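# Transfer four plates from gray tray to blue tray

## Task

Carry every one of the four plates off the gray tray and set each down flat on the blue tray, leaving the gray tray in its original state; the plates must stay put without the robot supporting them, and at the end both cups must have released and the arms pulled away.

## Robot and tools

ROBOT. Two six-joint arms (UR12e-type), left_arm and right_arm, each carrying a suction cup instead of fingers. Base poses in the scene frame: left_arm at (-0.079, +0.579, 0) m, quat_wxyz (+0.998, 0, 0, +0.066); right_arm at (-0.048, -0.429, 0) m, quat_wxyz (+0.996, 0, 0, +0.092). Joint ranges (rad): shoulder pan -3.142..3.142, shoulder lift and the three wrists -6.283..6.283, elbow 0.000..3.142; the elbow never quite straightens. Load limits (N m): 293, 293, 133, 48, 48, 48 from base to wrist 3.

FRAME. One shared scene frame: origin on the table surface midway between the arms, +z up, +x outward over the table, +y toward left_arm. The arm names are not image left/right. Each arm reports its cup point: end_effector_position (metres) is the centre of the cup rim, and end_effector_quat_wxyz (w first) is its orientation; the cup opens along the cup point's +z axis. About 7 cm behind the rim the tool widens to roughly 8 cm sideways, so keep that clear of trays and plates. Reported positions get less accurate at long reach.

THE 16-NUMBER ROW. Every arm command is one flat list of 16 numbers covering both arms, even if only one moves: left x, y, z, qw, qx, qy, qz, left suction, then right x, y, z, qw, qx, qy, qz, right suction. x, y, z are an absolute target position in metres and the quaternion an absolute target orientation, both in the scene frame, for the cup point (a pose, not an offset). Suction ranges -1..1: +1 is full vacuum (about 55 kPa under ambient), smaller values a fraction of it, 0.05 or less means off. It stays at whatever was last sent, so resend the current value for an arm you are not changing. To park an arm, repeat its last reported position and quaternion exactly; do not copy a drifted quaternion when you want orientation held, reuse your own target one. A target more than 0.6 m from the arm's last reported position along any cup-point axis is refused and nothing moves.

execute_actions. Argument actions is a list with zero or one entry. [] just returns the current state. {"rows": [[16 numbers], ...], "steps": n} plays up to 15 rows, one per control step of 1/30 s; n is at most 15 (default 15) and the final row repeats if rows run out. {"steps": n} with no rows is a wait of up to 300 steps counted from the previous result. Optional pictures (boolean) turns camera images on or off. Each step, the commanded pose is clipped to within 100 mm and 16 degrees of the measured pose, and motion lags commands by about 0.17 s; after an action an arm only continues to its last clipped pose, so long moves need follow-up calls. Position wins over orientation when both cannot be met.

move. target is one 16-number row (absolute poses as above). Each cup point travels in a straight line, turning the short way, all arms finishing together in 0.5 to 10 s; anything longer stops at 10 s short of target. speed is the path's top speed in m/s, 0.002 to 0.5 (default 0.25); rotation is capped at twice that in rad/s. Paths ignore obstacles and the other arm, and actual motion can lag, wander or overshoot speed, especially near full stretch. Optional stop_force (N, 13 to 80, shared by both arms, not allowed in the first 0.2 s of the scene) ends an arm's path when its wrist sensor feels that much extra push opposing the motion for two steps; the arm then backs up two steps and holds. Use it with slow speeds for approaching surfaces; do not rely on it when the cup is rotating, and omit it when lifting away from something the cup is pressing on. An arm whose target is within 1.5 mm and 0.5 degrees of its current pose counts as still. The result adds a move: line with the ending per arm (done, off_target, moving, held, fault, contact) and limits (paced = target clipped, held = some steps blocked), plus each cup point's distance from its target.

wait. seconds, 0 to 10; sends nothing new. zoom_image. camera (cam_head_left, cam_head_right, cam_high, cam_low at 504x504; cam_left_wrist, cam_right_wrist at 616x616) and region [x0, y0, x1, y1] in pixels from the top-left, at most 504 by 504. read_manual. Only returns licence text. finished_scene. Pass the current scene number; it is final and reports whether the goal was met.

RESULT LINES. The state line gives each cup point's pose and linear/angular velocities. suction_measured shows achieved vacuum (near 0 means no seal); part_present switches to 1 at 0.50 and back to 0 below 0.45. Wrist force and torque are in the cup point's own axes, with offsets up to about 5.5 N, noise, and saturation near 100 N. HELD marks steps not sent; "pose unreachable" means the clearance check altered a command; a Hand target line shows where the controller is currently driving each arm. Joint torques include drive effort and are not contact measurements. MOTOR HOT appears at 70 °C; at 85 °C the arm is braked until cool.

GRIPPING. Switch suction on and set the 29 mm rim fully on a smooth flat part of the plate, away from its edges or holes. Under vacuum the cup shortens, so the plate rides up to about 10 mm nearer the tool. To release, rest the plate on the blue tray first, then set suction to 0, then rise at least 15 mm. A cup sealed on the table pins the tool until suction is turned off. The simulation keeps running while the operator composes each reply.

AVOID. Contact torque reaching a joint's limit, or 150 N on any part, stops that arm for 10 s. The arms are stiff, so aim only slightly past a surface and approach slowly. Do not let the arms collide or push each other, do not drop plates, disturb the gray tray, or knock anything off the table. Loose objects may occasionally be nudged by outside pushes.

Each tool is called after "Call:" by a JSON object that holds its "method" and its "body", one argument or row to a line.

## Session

Call:
{"method": "execute_actions", "body": {
  "actions": []
}}

Scene clock: 0.00 s of 8400.00 s.
left_arm: end_effector_position=(+0.5449, +0.6600, +0.2275) suction_measured=0.00 part_present=0 end_effector_quat_wxyz=(-0.000, -0.320, +0.947, -0.000) end_effector_velocity=(+0.000, +0.000, -0.000) end_effector_angular_velocity=(+0.001, -0.000, -0.000) | right_arm: end_effector_position=(+0.5709, -0.3136, +0.2281) suction_measured=0.00 part_present=0 end_effector_quat_wxyz=(+0.000, +0.168, +0.986, -0.000) end_effector_velocity=(-0.000, +0.000, -0.001) end_effector_angular_velocity=(+0.000, -0.000, -0.001)
Joint positions: left_arm=[-0.282 -1.556  2.144 -2.158 -1.572  2.339] | right_arm=[-0.28  -1.557  2.143 -2.158 -1.571 -2.899]
Joint velocities: left_arm=[-0.     0.     0.    -0.001  0.001  0.   ] | right_arm=[ 0.     0.     0.001 -0.002  0.     0.001]
Joint torques (N m, as the arm reports them, + toward a larger angle): no reading
Wrist force (N, on the end effector, along its own x y z axes, offset not removed): no reading
Wrist torque (N m, same axes, about the end effector's origin, offset not removed): no reading
Hand target (left_arm): +0.545, +0.660, +0.228; -0.000, -0.320, +0.947, -0.000
Hand target (right_arm): +0.571, -0.314, +0.228; +0.000, +0.168, +0.986, -0.000

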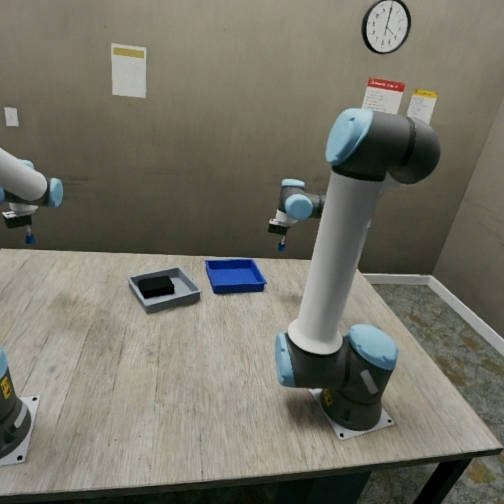

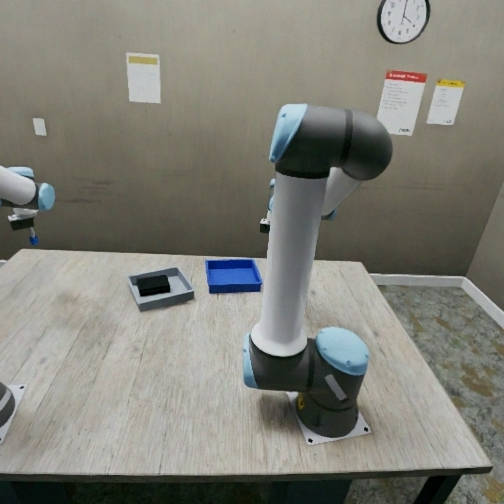

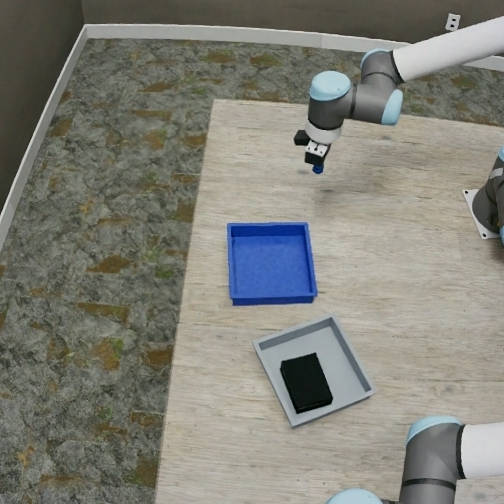

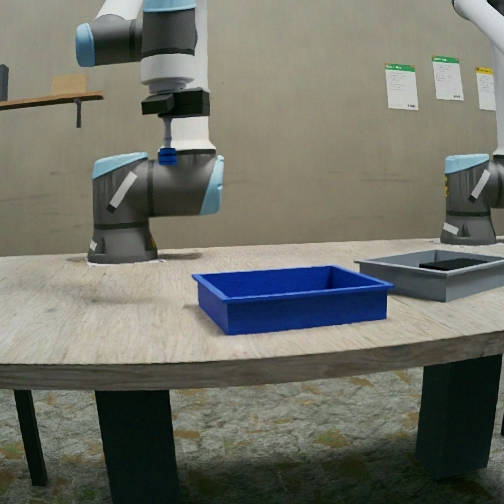

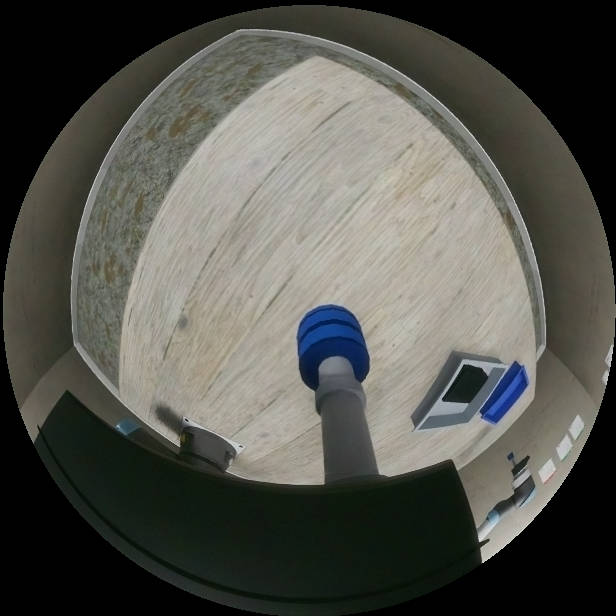

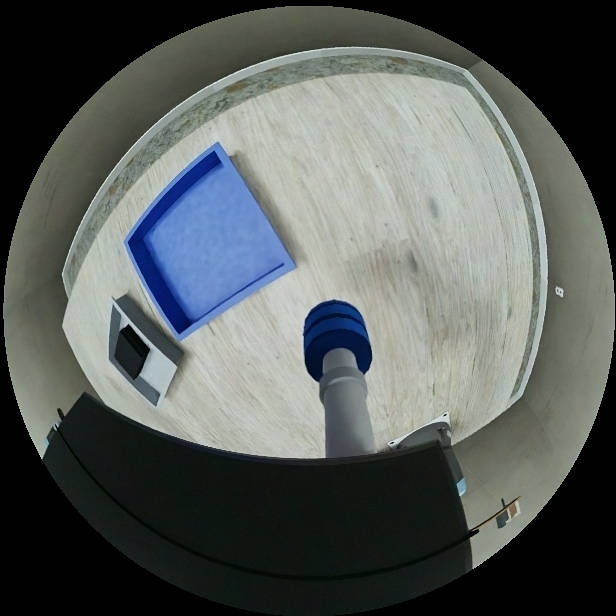

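Call:
{"method": "zoom_image", "body": {
  "camera": "cam_high",
  "region": [240, 300, 390, 440]
}}

Call:
{"method": "zoom_image", "body": {
  "camera": "cam_head_left",
  "region": [120, 255, 210, 320]
}}

Region (240, 300, 390, 440) of cam_high's 504x504 image, scaled by 3.360, with more detail than that image has; it fills the top 470 rows of this view, and the rest is white.

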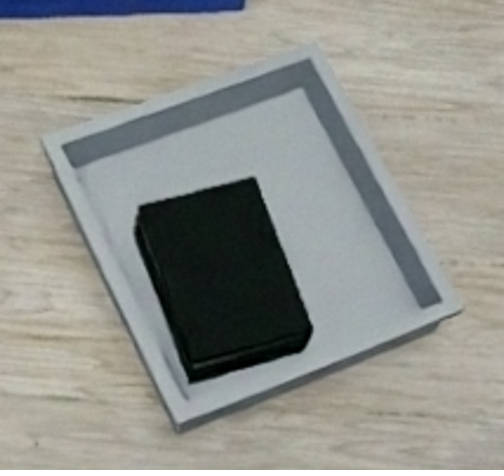

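Region (120, 255, 210, 320) of cam_head_left's 504x504 image, scaled by 5.600, with more detail than that image has.

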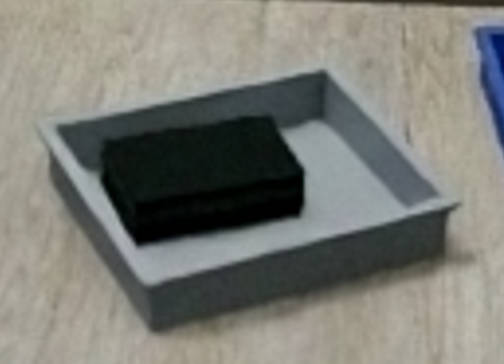

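Call:
{"method": "move", "body": {
  "target": [0.5449,0.66,0.2275,0,-0.32,0.947,0,0, 0.571,0.204,0.07,0,-0.182,0.983,0,0],
  "speed": 0.45
}}

Scene clock: 4.20 s of 8400.00 s.
left_arm: end_effector_position=(+0.5449, +0.6600, +0.2275) suction_measured=0.00 part_present=0 end_effector_quat_wxyz=(-0.000, -0.320, +0.947, +0.000) end_effector_velocity=(-0.000, -0.000, -0.000) end_effector_angular_velocity=(-0.001, +0.001, -0.000) | right_arm: end_effector_position=(+0.5709, +0.2039, +0.0702) suction_measured=0.00 part_present=0 end_effector_quat_wxyz=(+0.000, -0.182, +0.983, +0.000) end_effector_velocity=(+0.000, +0.003, -0.001) end_effector_angular_velocity=(+0.001, +0.001, +0.002)
Joint positions: left_arm=[-0.282 -1.557  2.144 -2.158 -1.571  2.339] | right_arm=[ 0.414 -1.016  1.749 -2.304 -1.571 -2.909]
Joint velocities: left_arm=[-0.    -0.     0.001  0.001 -0.001  0.   ] | right_arm=[ 0.002  0.005 -0.005  0.     0.001 -0.   ]
Joint torques (N m, as the arm reports them, + toward a larger angle): left_arm=[-14.66 -48.61 -32.21  -6.94   4.07  -1.28] | right_arm=[ 18.57 -62.58 -42.81  -0.4   -3.97  -1.77]
Wrist force (N, on the end effector, along its own x y z axes, offset not removed): left_arm=[3.5 -1.5 6.1] | right_arm=[-1.5 -2.4 -0.4]
Wrist torque (N m, same axes, about the end effector's origin, offset not removed): left_arm=[-0.31 -0.16 0.06] | right_arm=[-0.56 -0.04 0.00]
Hand target (left_arm): +0.545, +0.660, +0.227; -0.000, -0.320, +0.947, +0.000
Hand target (right_arm): +0.571, +0.204, +0.070; +0.000, -0.182, +0.983, +0.000
Off the commanded pose (left_arm): 0.000 m, 0 deg.
Off the commanded pose (right_arm): 0.000 m, 0 deg.
move: done; limits=paced

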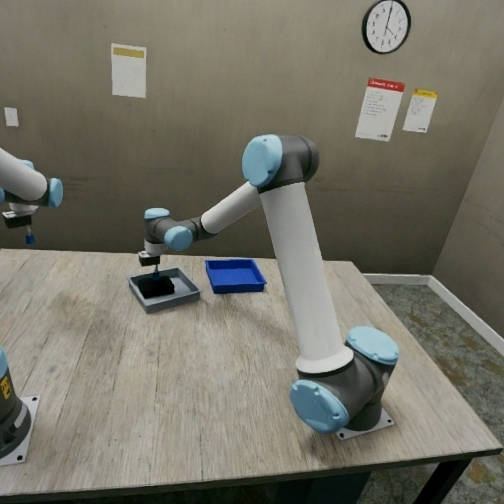

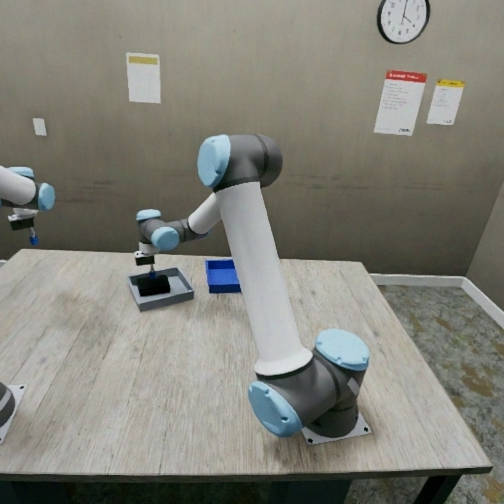

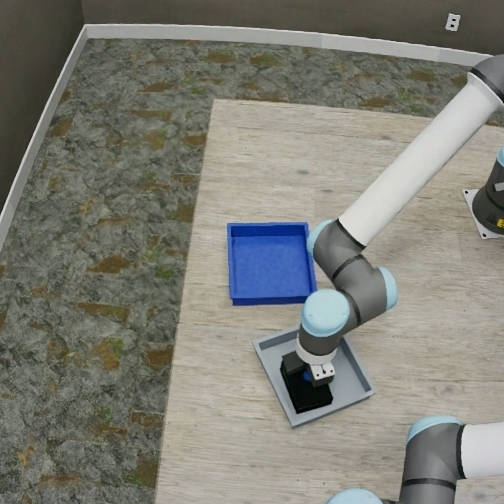

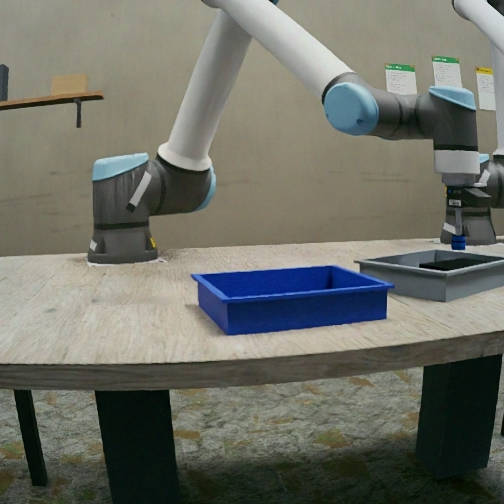

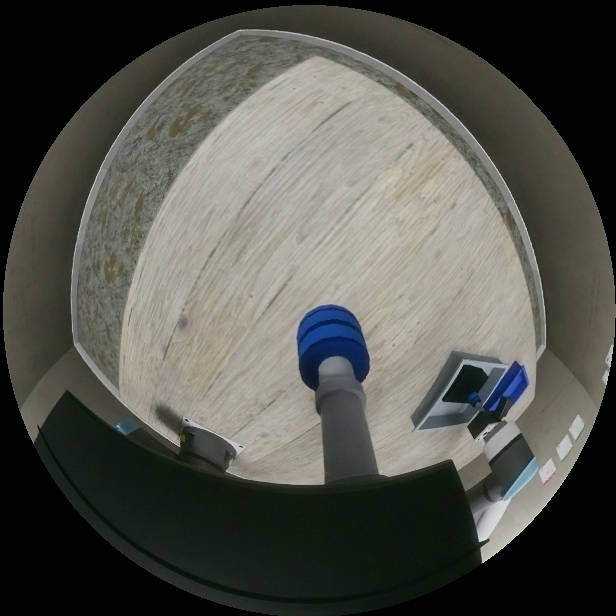

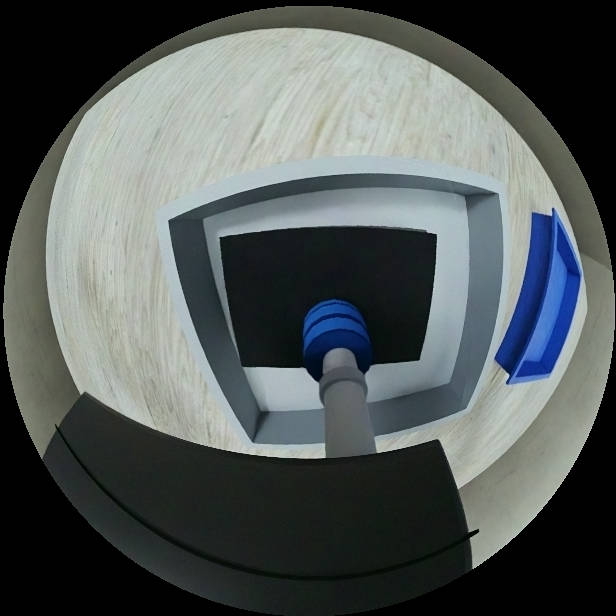

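Call:
{"method": "move", "body": {
  "target": [0.5449,0.66,0.2275,0,-0.32,0.947,0,0, 0.570,0.205,0.036,0,-0.2,0.98,0,1],
  "speed": 0.05,
  "stop_force": 13
}}

Scene clock: 6.27 s of 8400.00 s.
left_arm: end_effector_position=(+0.5449, +0.6600, +0.2275) suction_measured=0.00 part_present=0 end_effector_quat_wxyz=(+0.000, -0.320, +0.947, +0.000) end_effector_velocity=(-0.000, -0.000, +0.000) end_effector_angular_velocity=(-0.001, +0.000, -0.001) | right_arm: end_effector_position=(+0.5700, +0.2050, +0.0363) suction_measured=0.58 part_present=1 end_effector_quat_wxyz=(-0.000, -0.200, +0.980, -0.000) end_effector_velocity=(-0.001, +0.000, -0.003) end_effector_angular_velocity=(-0.001, +0.002, +0.003)
Joint positions: left_arm=[-0.282 -1.557  2.144 -2.158 -1.571  2.339] | right_arm=[ 0.416 -0.977  1.76  -2.354 -1.571 -2.944]
Joint velocities: left_arm=[ 0.    -0.    -0.     0.001 -0.001  0.001] | right_arm=[ 0.001  0.003  0.001 -0.003  0.    -0.002]
Joint torques (N m, as the arm reports them, + toward a larger angle): left_arm=[-16.67 -49.27 -31.78  -6.74   4.43  -1.23] | right_arm=[ 16.74 -64.97 -26.06  -6.78  -3.63  -1.77]
Wrist force (N, on the end effector, along its own x y z axes, offset not removed): left_arm=[3.0 -0.5 3.1] | right_arm=[1.8 -4.0 1.8]
Wrist torque (N m, same axes, about the end effector's origin, offset not removed): left_arm=[-0.23 -0.08 0.10] | right_arm=[-0.87 -0.41 -0.10]
Hand target (left_arm): +0.545, +0.660, +0.227; +0.000, -0.320, +0.947, +0.000
Hand target (right_arm): +0.570, +0.205, +0.036; -0.000, -0.200, +0.980, +0.000
Off the commanded pose (left_arm): 0.000 m, 0 deg.
Off the commanded pose (right_arm): 0.000 m, 0 deg.
move: done

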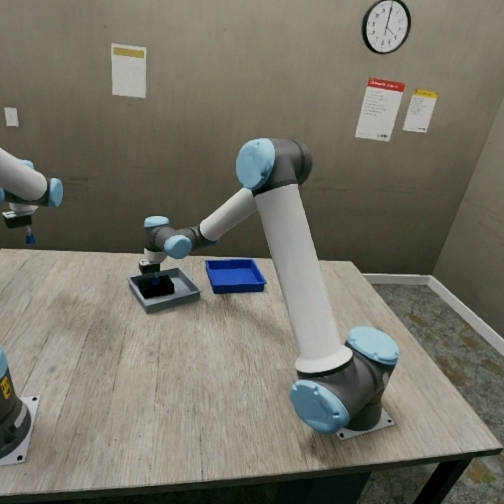

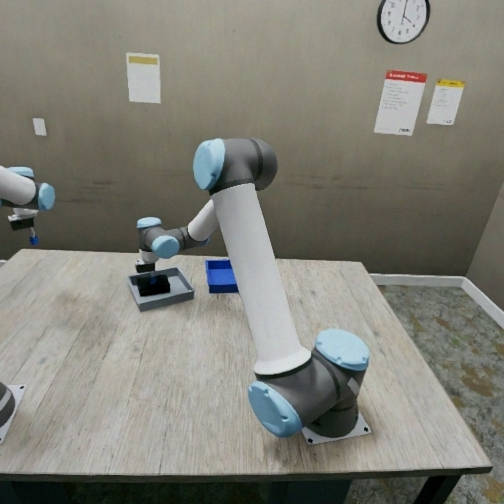

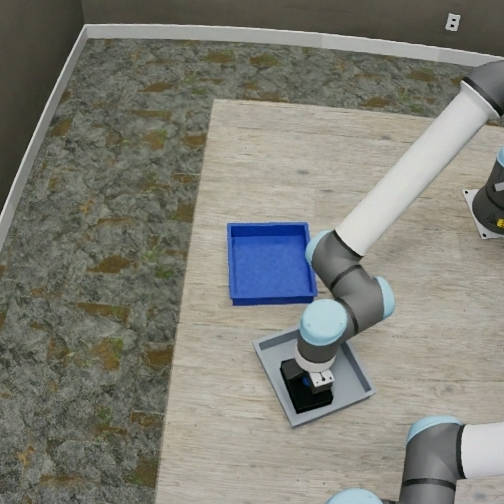

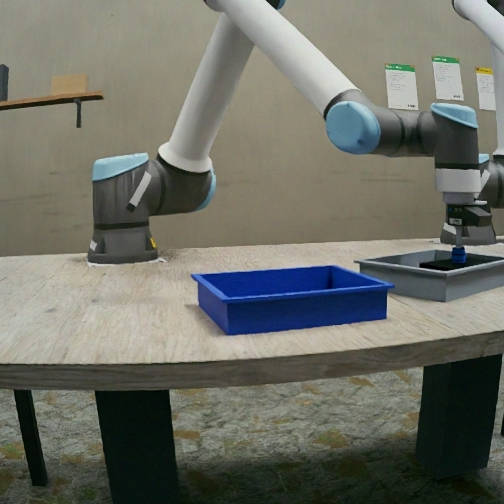

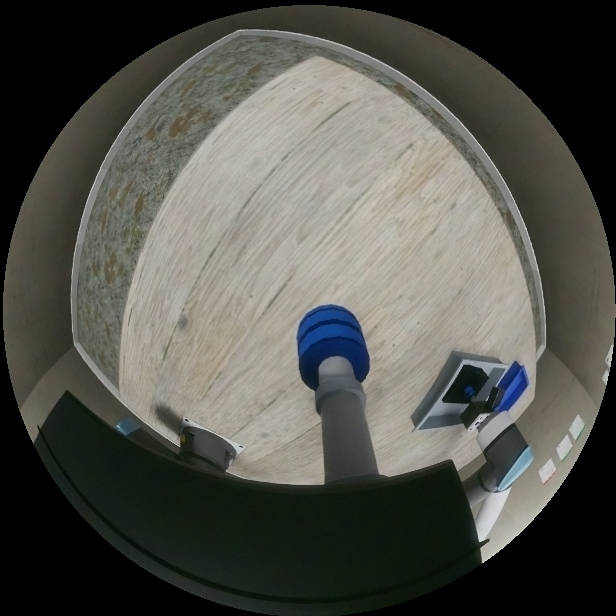

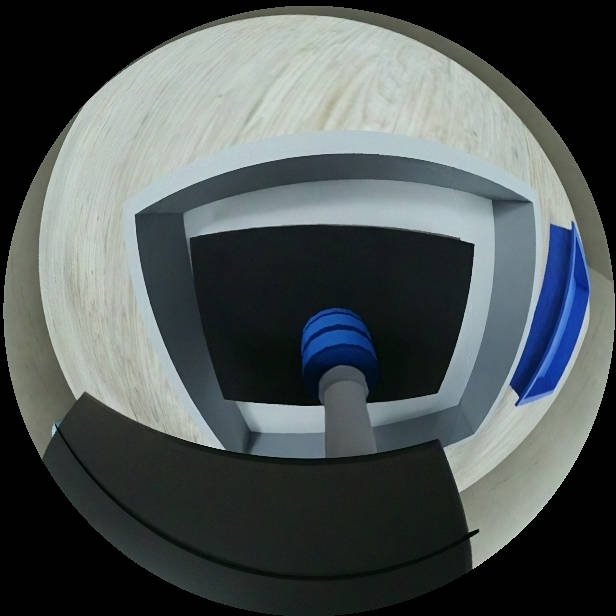

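Call:
{"method": "move", "body": {
  "target": [0.5449,0.66,0.2275,0,-0.32,0.947,0,0, 0.570,0.205,0.072,0,-0.2,0.98,0,1],
  "speed": 0.15
}}

Call:
{"method": "move", "body": {
  "target": [0.5449,0.66,0.2275,0,-0.32,0.947,0,0, 0.705,-0.124,0.072,0,-0.07,0.9975,0,1],
  "speed": 0.4
}}

Scene clock: 7.83 s of 8400.00 s.
left_arm: end_effector_position=(+0.5449, +0.6600, +0.2275) suction_measured=0.00 part_present=0 end_effector_quat_wxyz=(+0.000, -0.320, +0.947, +0.000) end_effector_velocity=(+0.000, -0.000, +0.000) end_effector_angular_velocity=(-0.000, -0.001, -0.000) | right_arm: end_effector_position=(+0.5700, +0.2050, +0.0717) suction_measured=0.98 part_present=1 end_effector_quat_wxyz=(+0.000, -0.200, +0.980, -0.000) end_effector_velocity=(-0.001, -0.000, +0.002) end_effector_angular_velocity=(+0.001, +0.002, -0.001)
Joint positions: left_arm=[-0.282 -1.557  2.144 -2.158 -1.571  2.339] | right_arm=[ 0.416 -1.017  1.748 -2.301 -1.571 -2.944]
Joint velocities: left_arm=[-0.    -0.    -0.    -0.001 -0.    -0.   ] | right_arm=[-0.    -0.003 -0.001  0.005  0.002  0.001]
Joint torques (N m, as the arm reports them, + toward a larger angle): left_arm=[-13.04 -52.32 -32.66  -6.9    3.92  -1.16] | right_arm=[ 10.74 -94.43 -43.15  -0.41  -3.29  -0.82]
Wrist force (N, on the end effector, along its own x y z axes, offset not removed): left_arm=[2.9 0.0 3.4] | right_arm=[0.4 -1.1 0.8]
Wrist torque (N m, same axes, about the end effector's origin, offset not removed): left_arm=[-0.20 -0.12 0.11] | right_arm=[-0.38 -0.29 -0.14]
Hand target (left_arm): +0.545, +0.660, +0.227; +0.000, -0.320, +0.947, +0.000
Hand target (right_arm): +0.570, +0.205, +0.072; +0.000, -0.200, +0.980, +0.000
Off the commanded pose (left_arm): 0.000 m, 0 deg.
Off the commanded pose (right_arm): 0.000 m, 0 deg.
move: done

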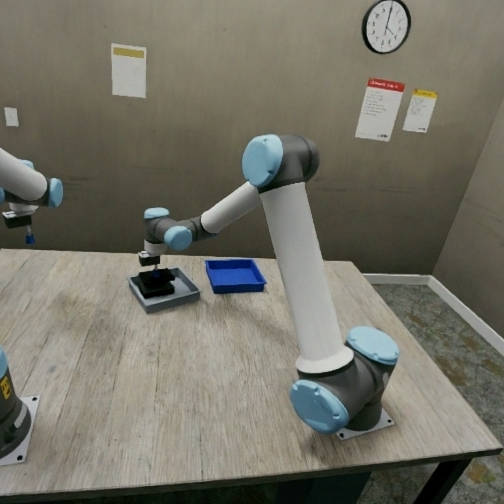

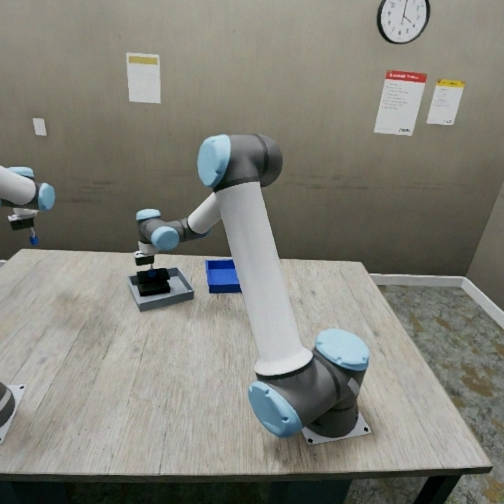

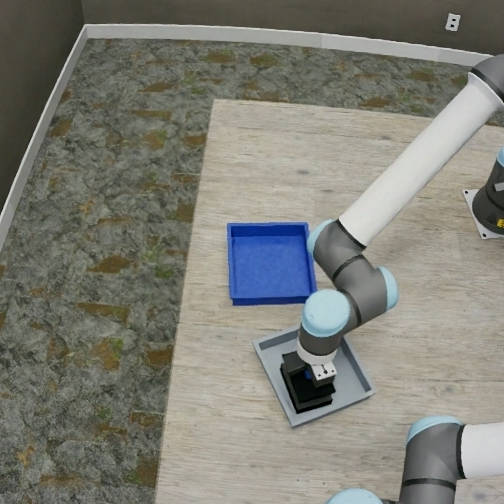

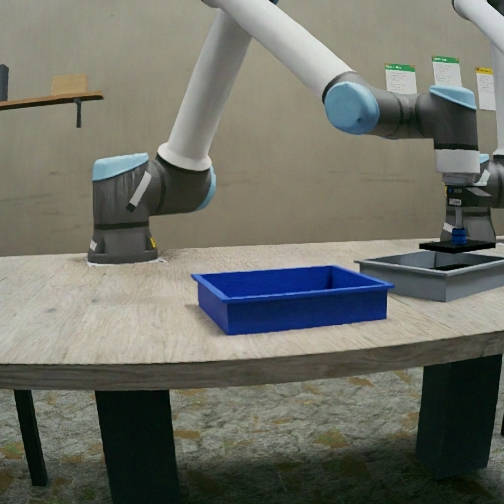

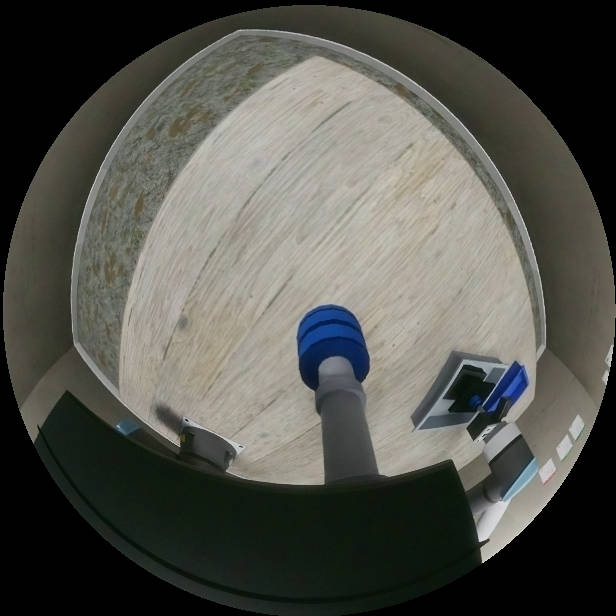

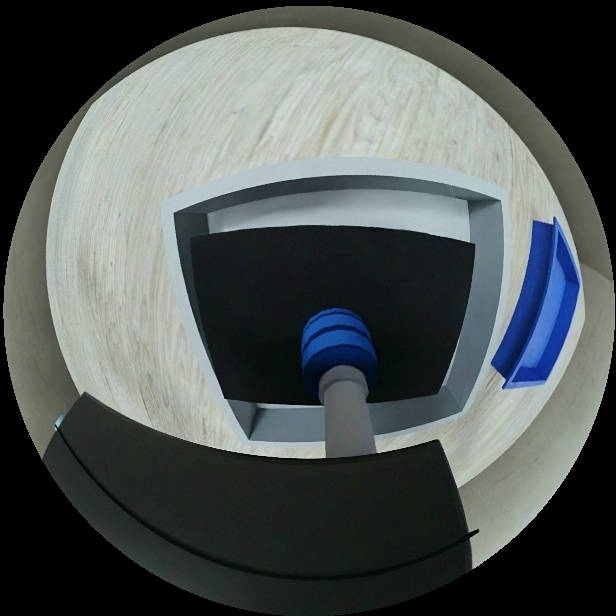

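Scene clock: 9.53 s of 8400.00 s.
left_arm: end_effector_position=(+0.5449, +0.6600, +0.2275) suction_measured=0.00 part_present=0 end_effector_quat_wxyz=(+0.000, -0.320, +0.947, +0.000) end_effector_velocity=(-0.000, +0.000, -0.000) end_effector_angular_velocity=(+0.000, +0.000, -0.000) | right_arm: end_effector_position=(+0.7050, -0.1238, +0.0720) suction_measured=0.99 part_present=1 end_effector_quat_wxyz=(-0.000, -0.070, +0.998, -0.000) end_effector_velocity=(+0.002, -0.002, -0.000) end_effector_angular_velocity=(+0.001, -0.000, -0.001)
Joint positions: left_arm=[-0.282 -1.557  2.144 -2.158 -1.571  2.339] | right_arm=[-0.015 -1.109  1.904 -2.366 -1.571 -3.113]
Joint velocities: left_arm=[ 0.  0.  0.  0. -0.  0.] | right_arm=[-0.003  0.001 -0.002  0.     0.001 -0.002]
Joint torques (N m, as the arm reports them, + toward a larger angle): left_arm=[-15.37 -47.99 -32.04  -7.33   3.7   -1.83] | right_arm=[-21.28 -54.64 -41.23  -0.28   3.96  -1.88]
Wrist force (N, on the end effector, along its own x y z axes, offset not removed): left_arm=[4.8 -0.8 4.0] | right_arm=[0.9 -2.2 0.8]
Wrist torque (N m, same axes, about the end effector's origin, offset not removed): left_arm=[-0.26 -0.43 0.10] | right_arm=[-0.54 -0.27 -0.06]
Hand target (left_arm): +0.545, +0.660, +0.228; +0.000, -0.320, +0.947, +0.000
Hand target (right_arm): +0.705, -0.124, +0.072; -0.000, -0.070, +0.998, -0.000
Off the commanded pose (left_arm): 0.000 m, 0 deg.
Off the commanded pose (right_arm): 0.000 m, 0 deg.
move: done

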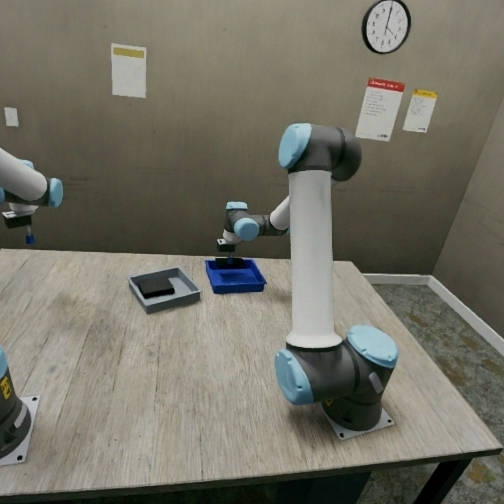

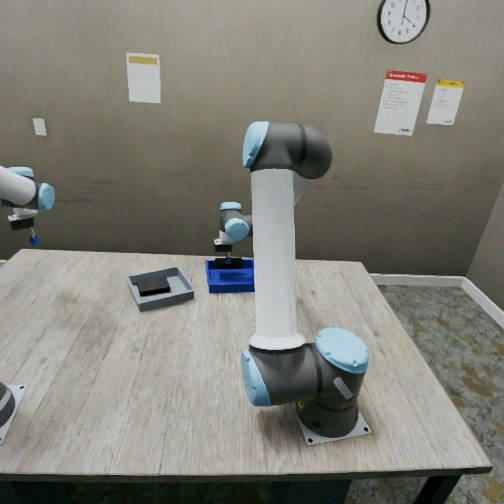

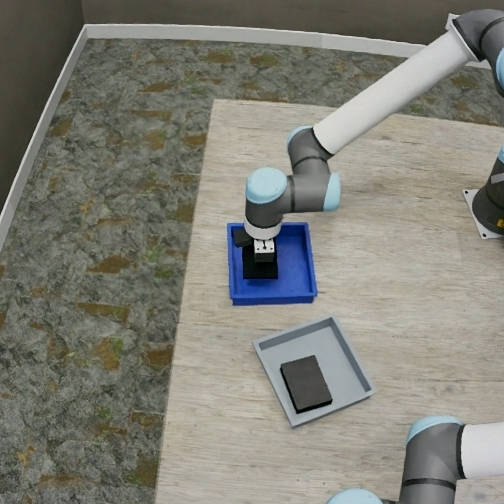

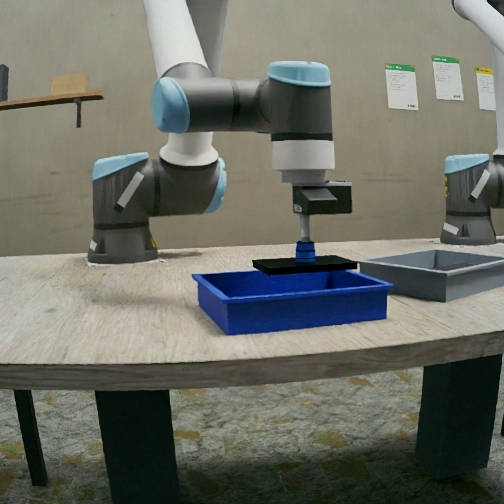

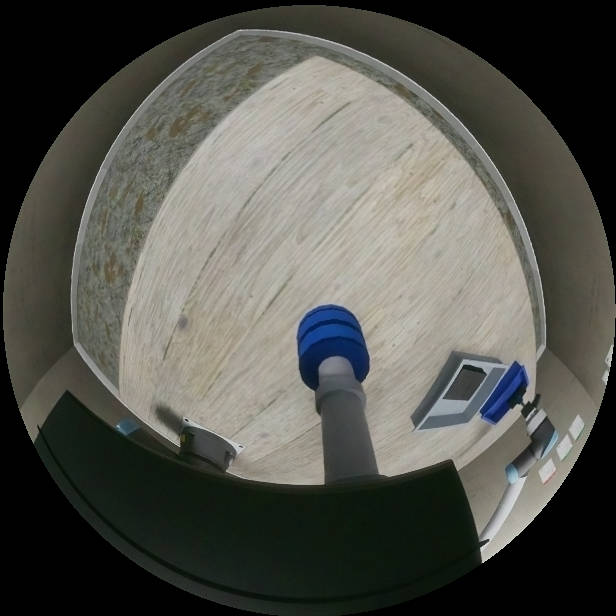

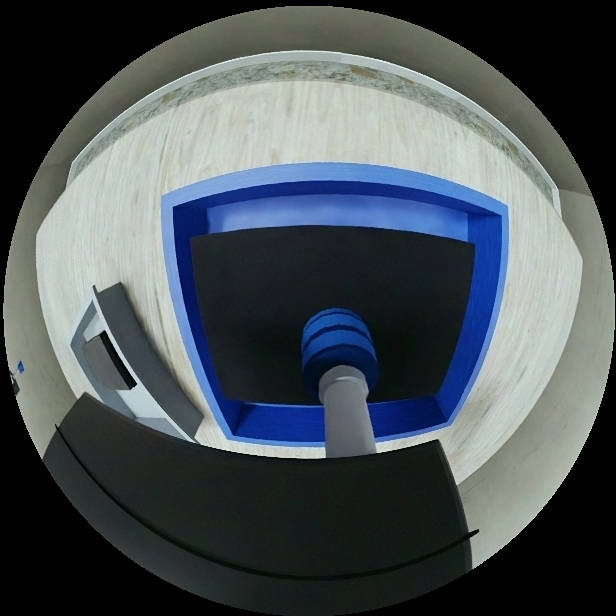

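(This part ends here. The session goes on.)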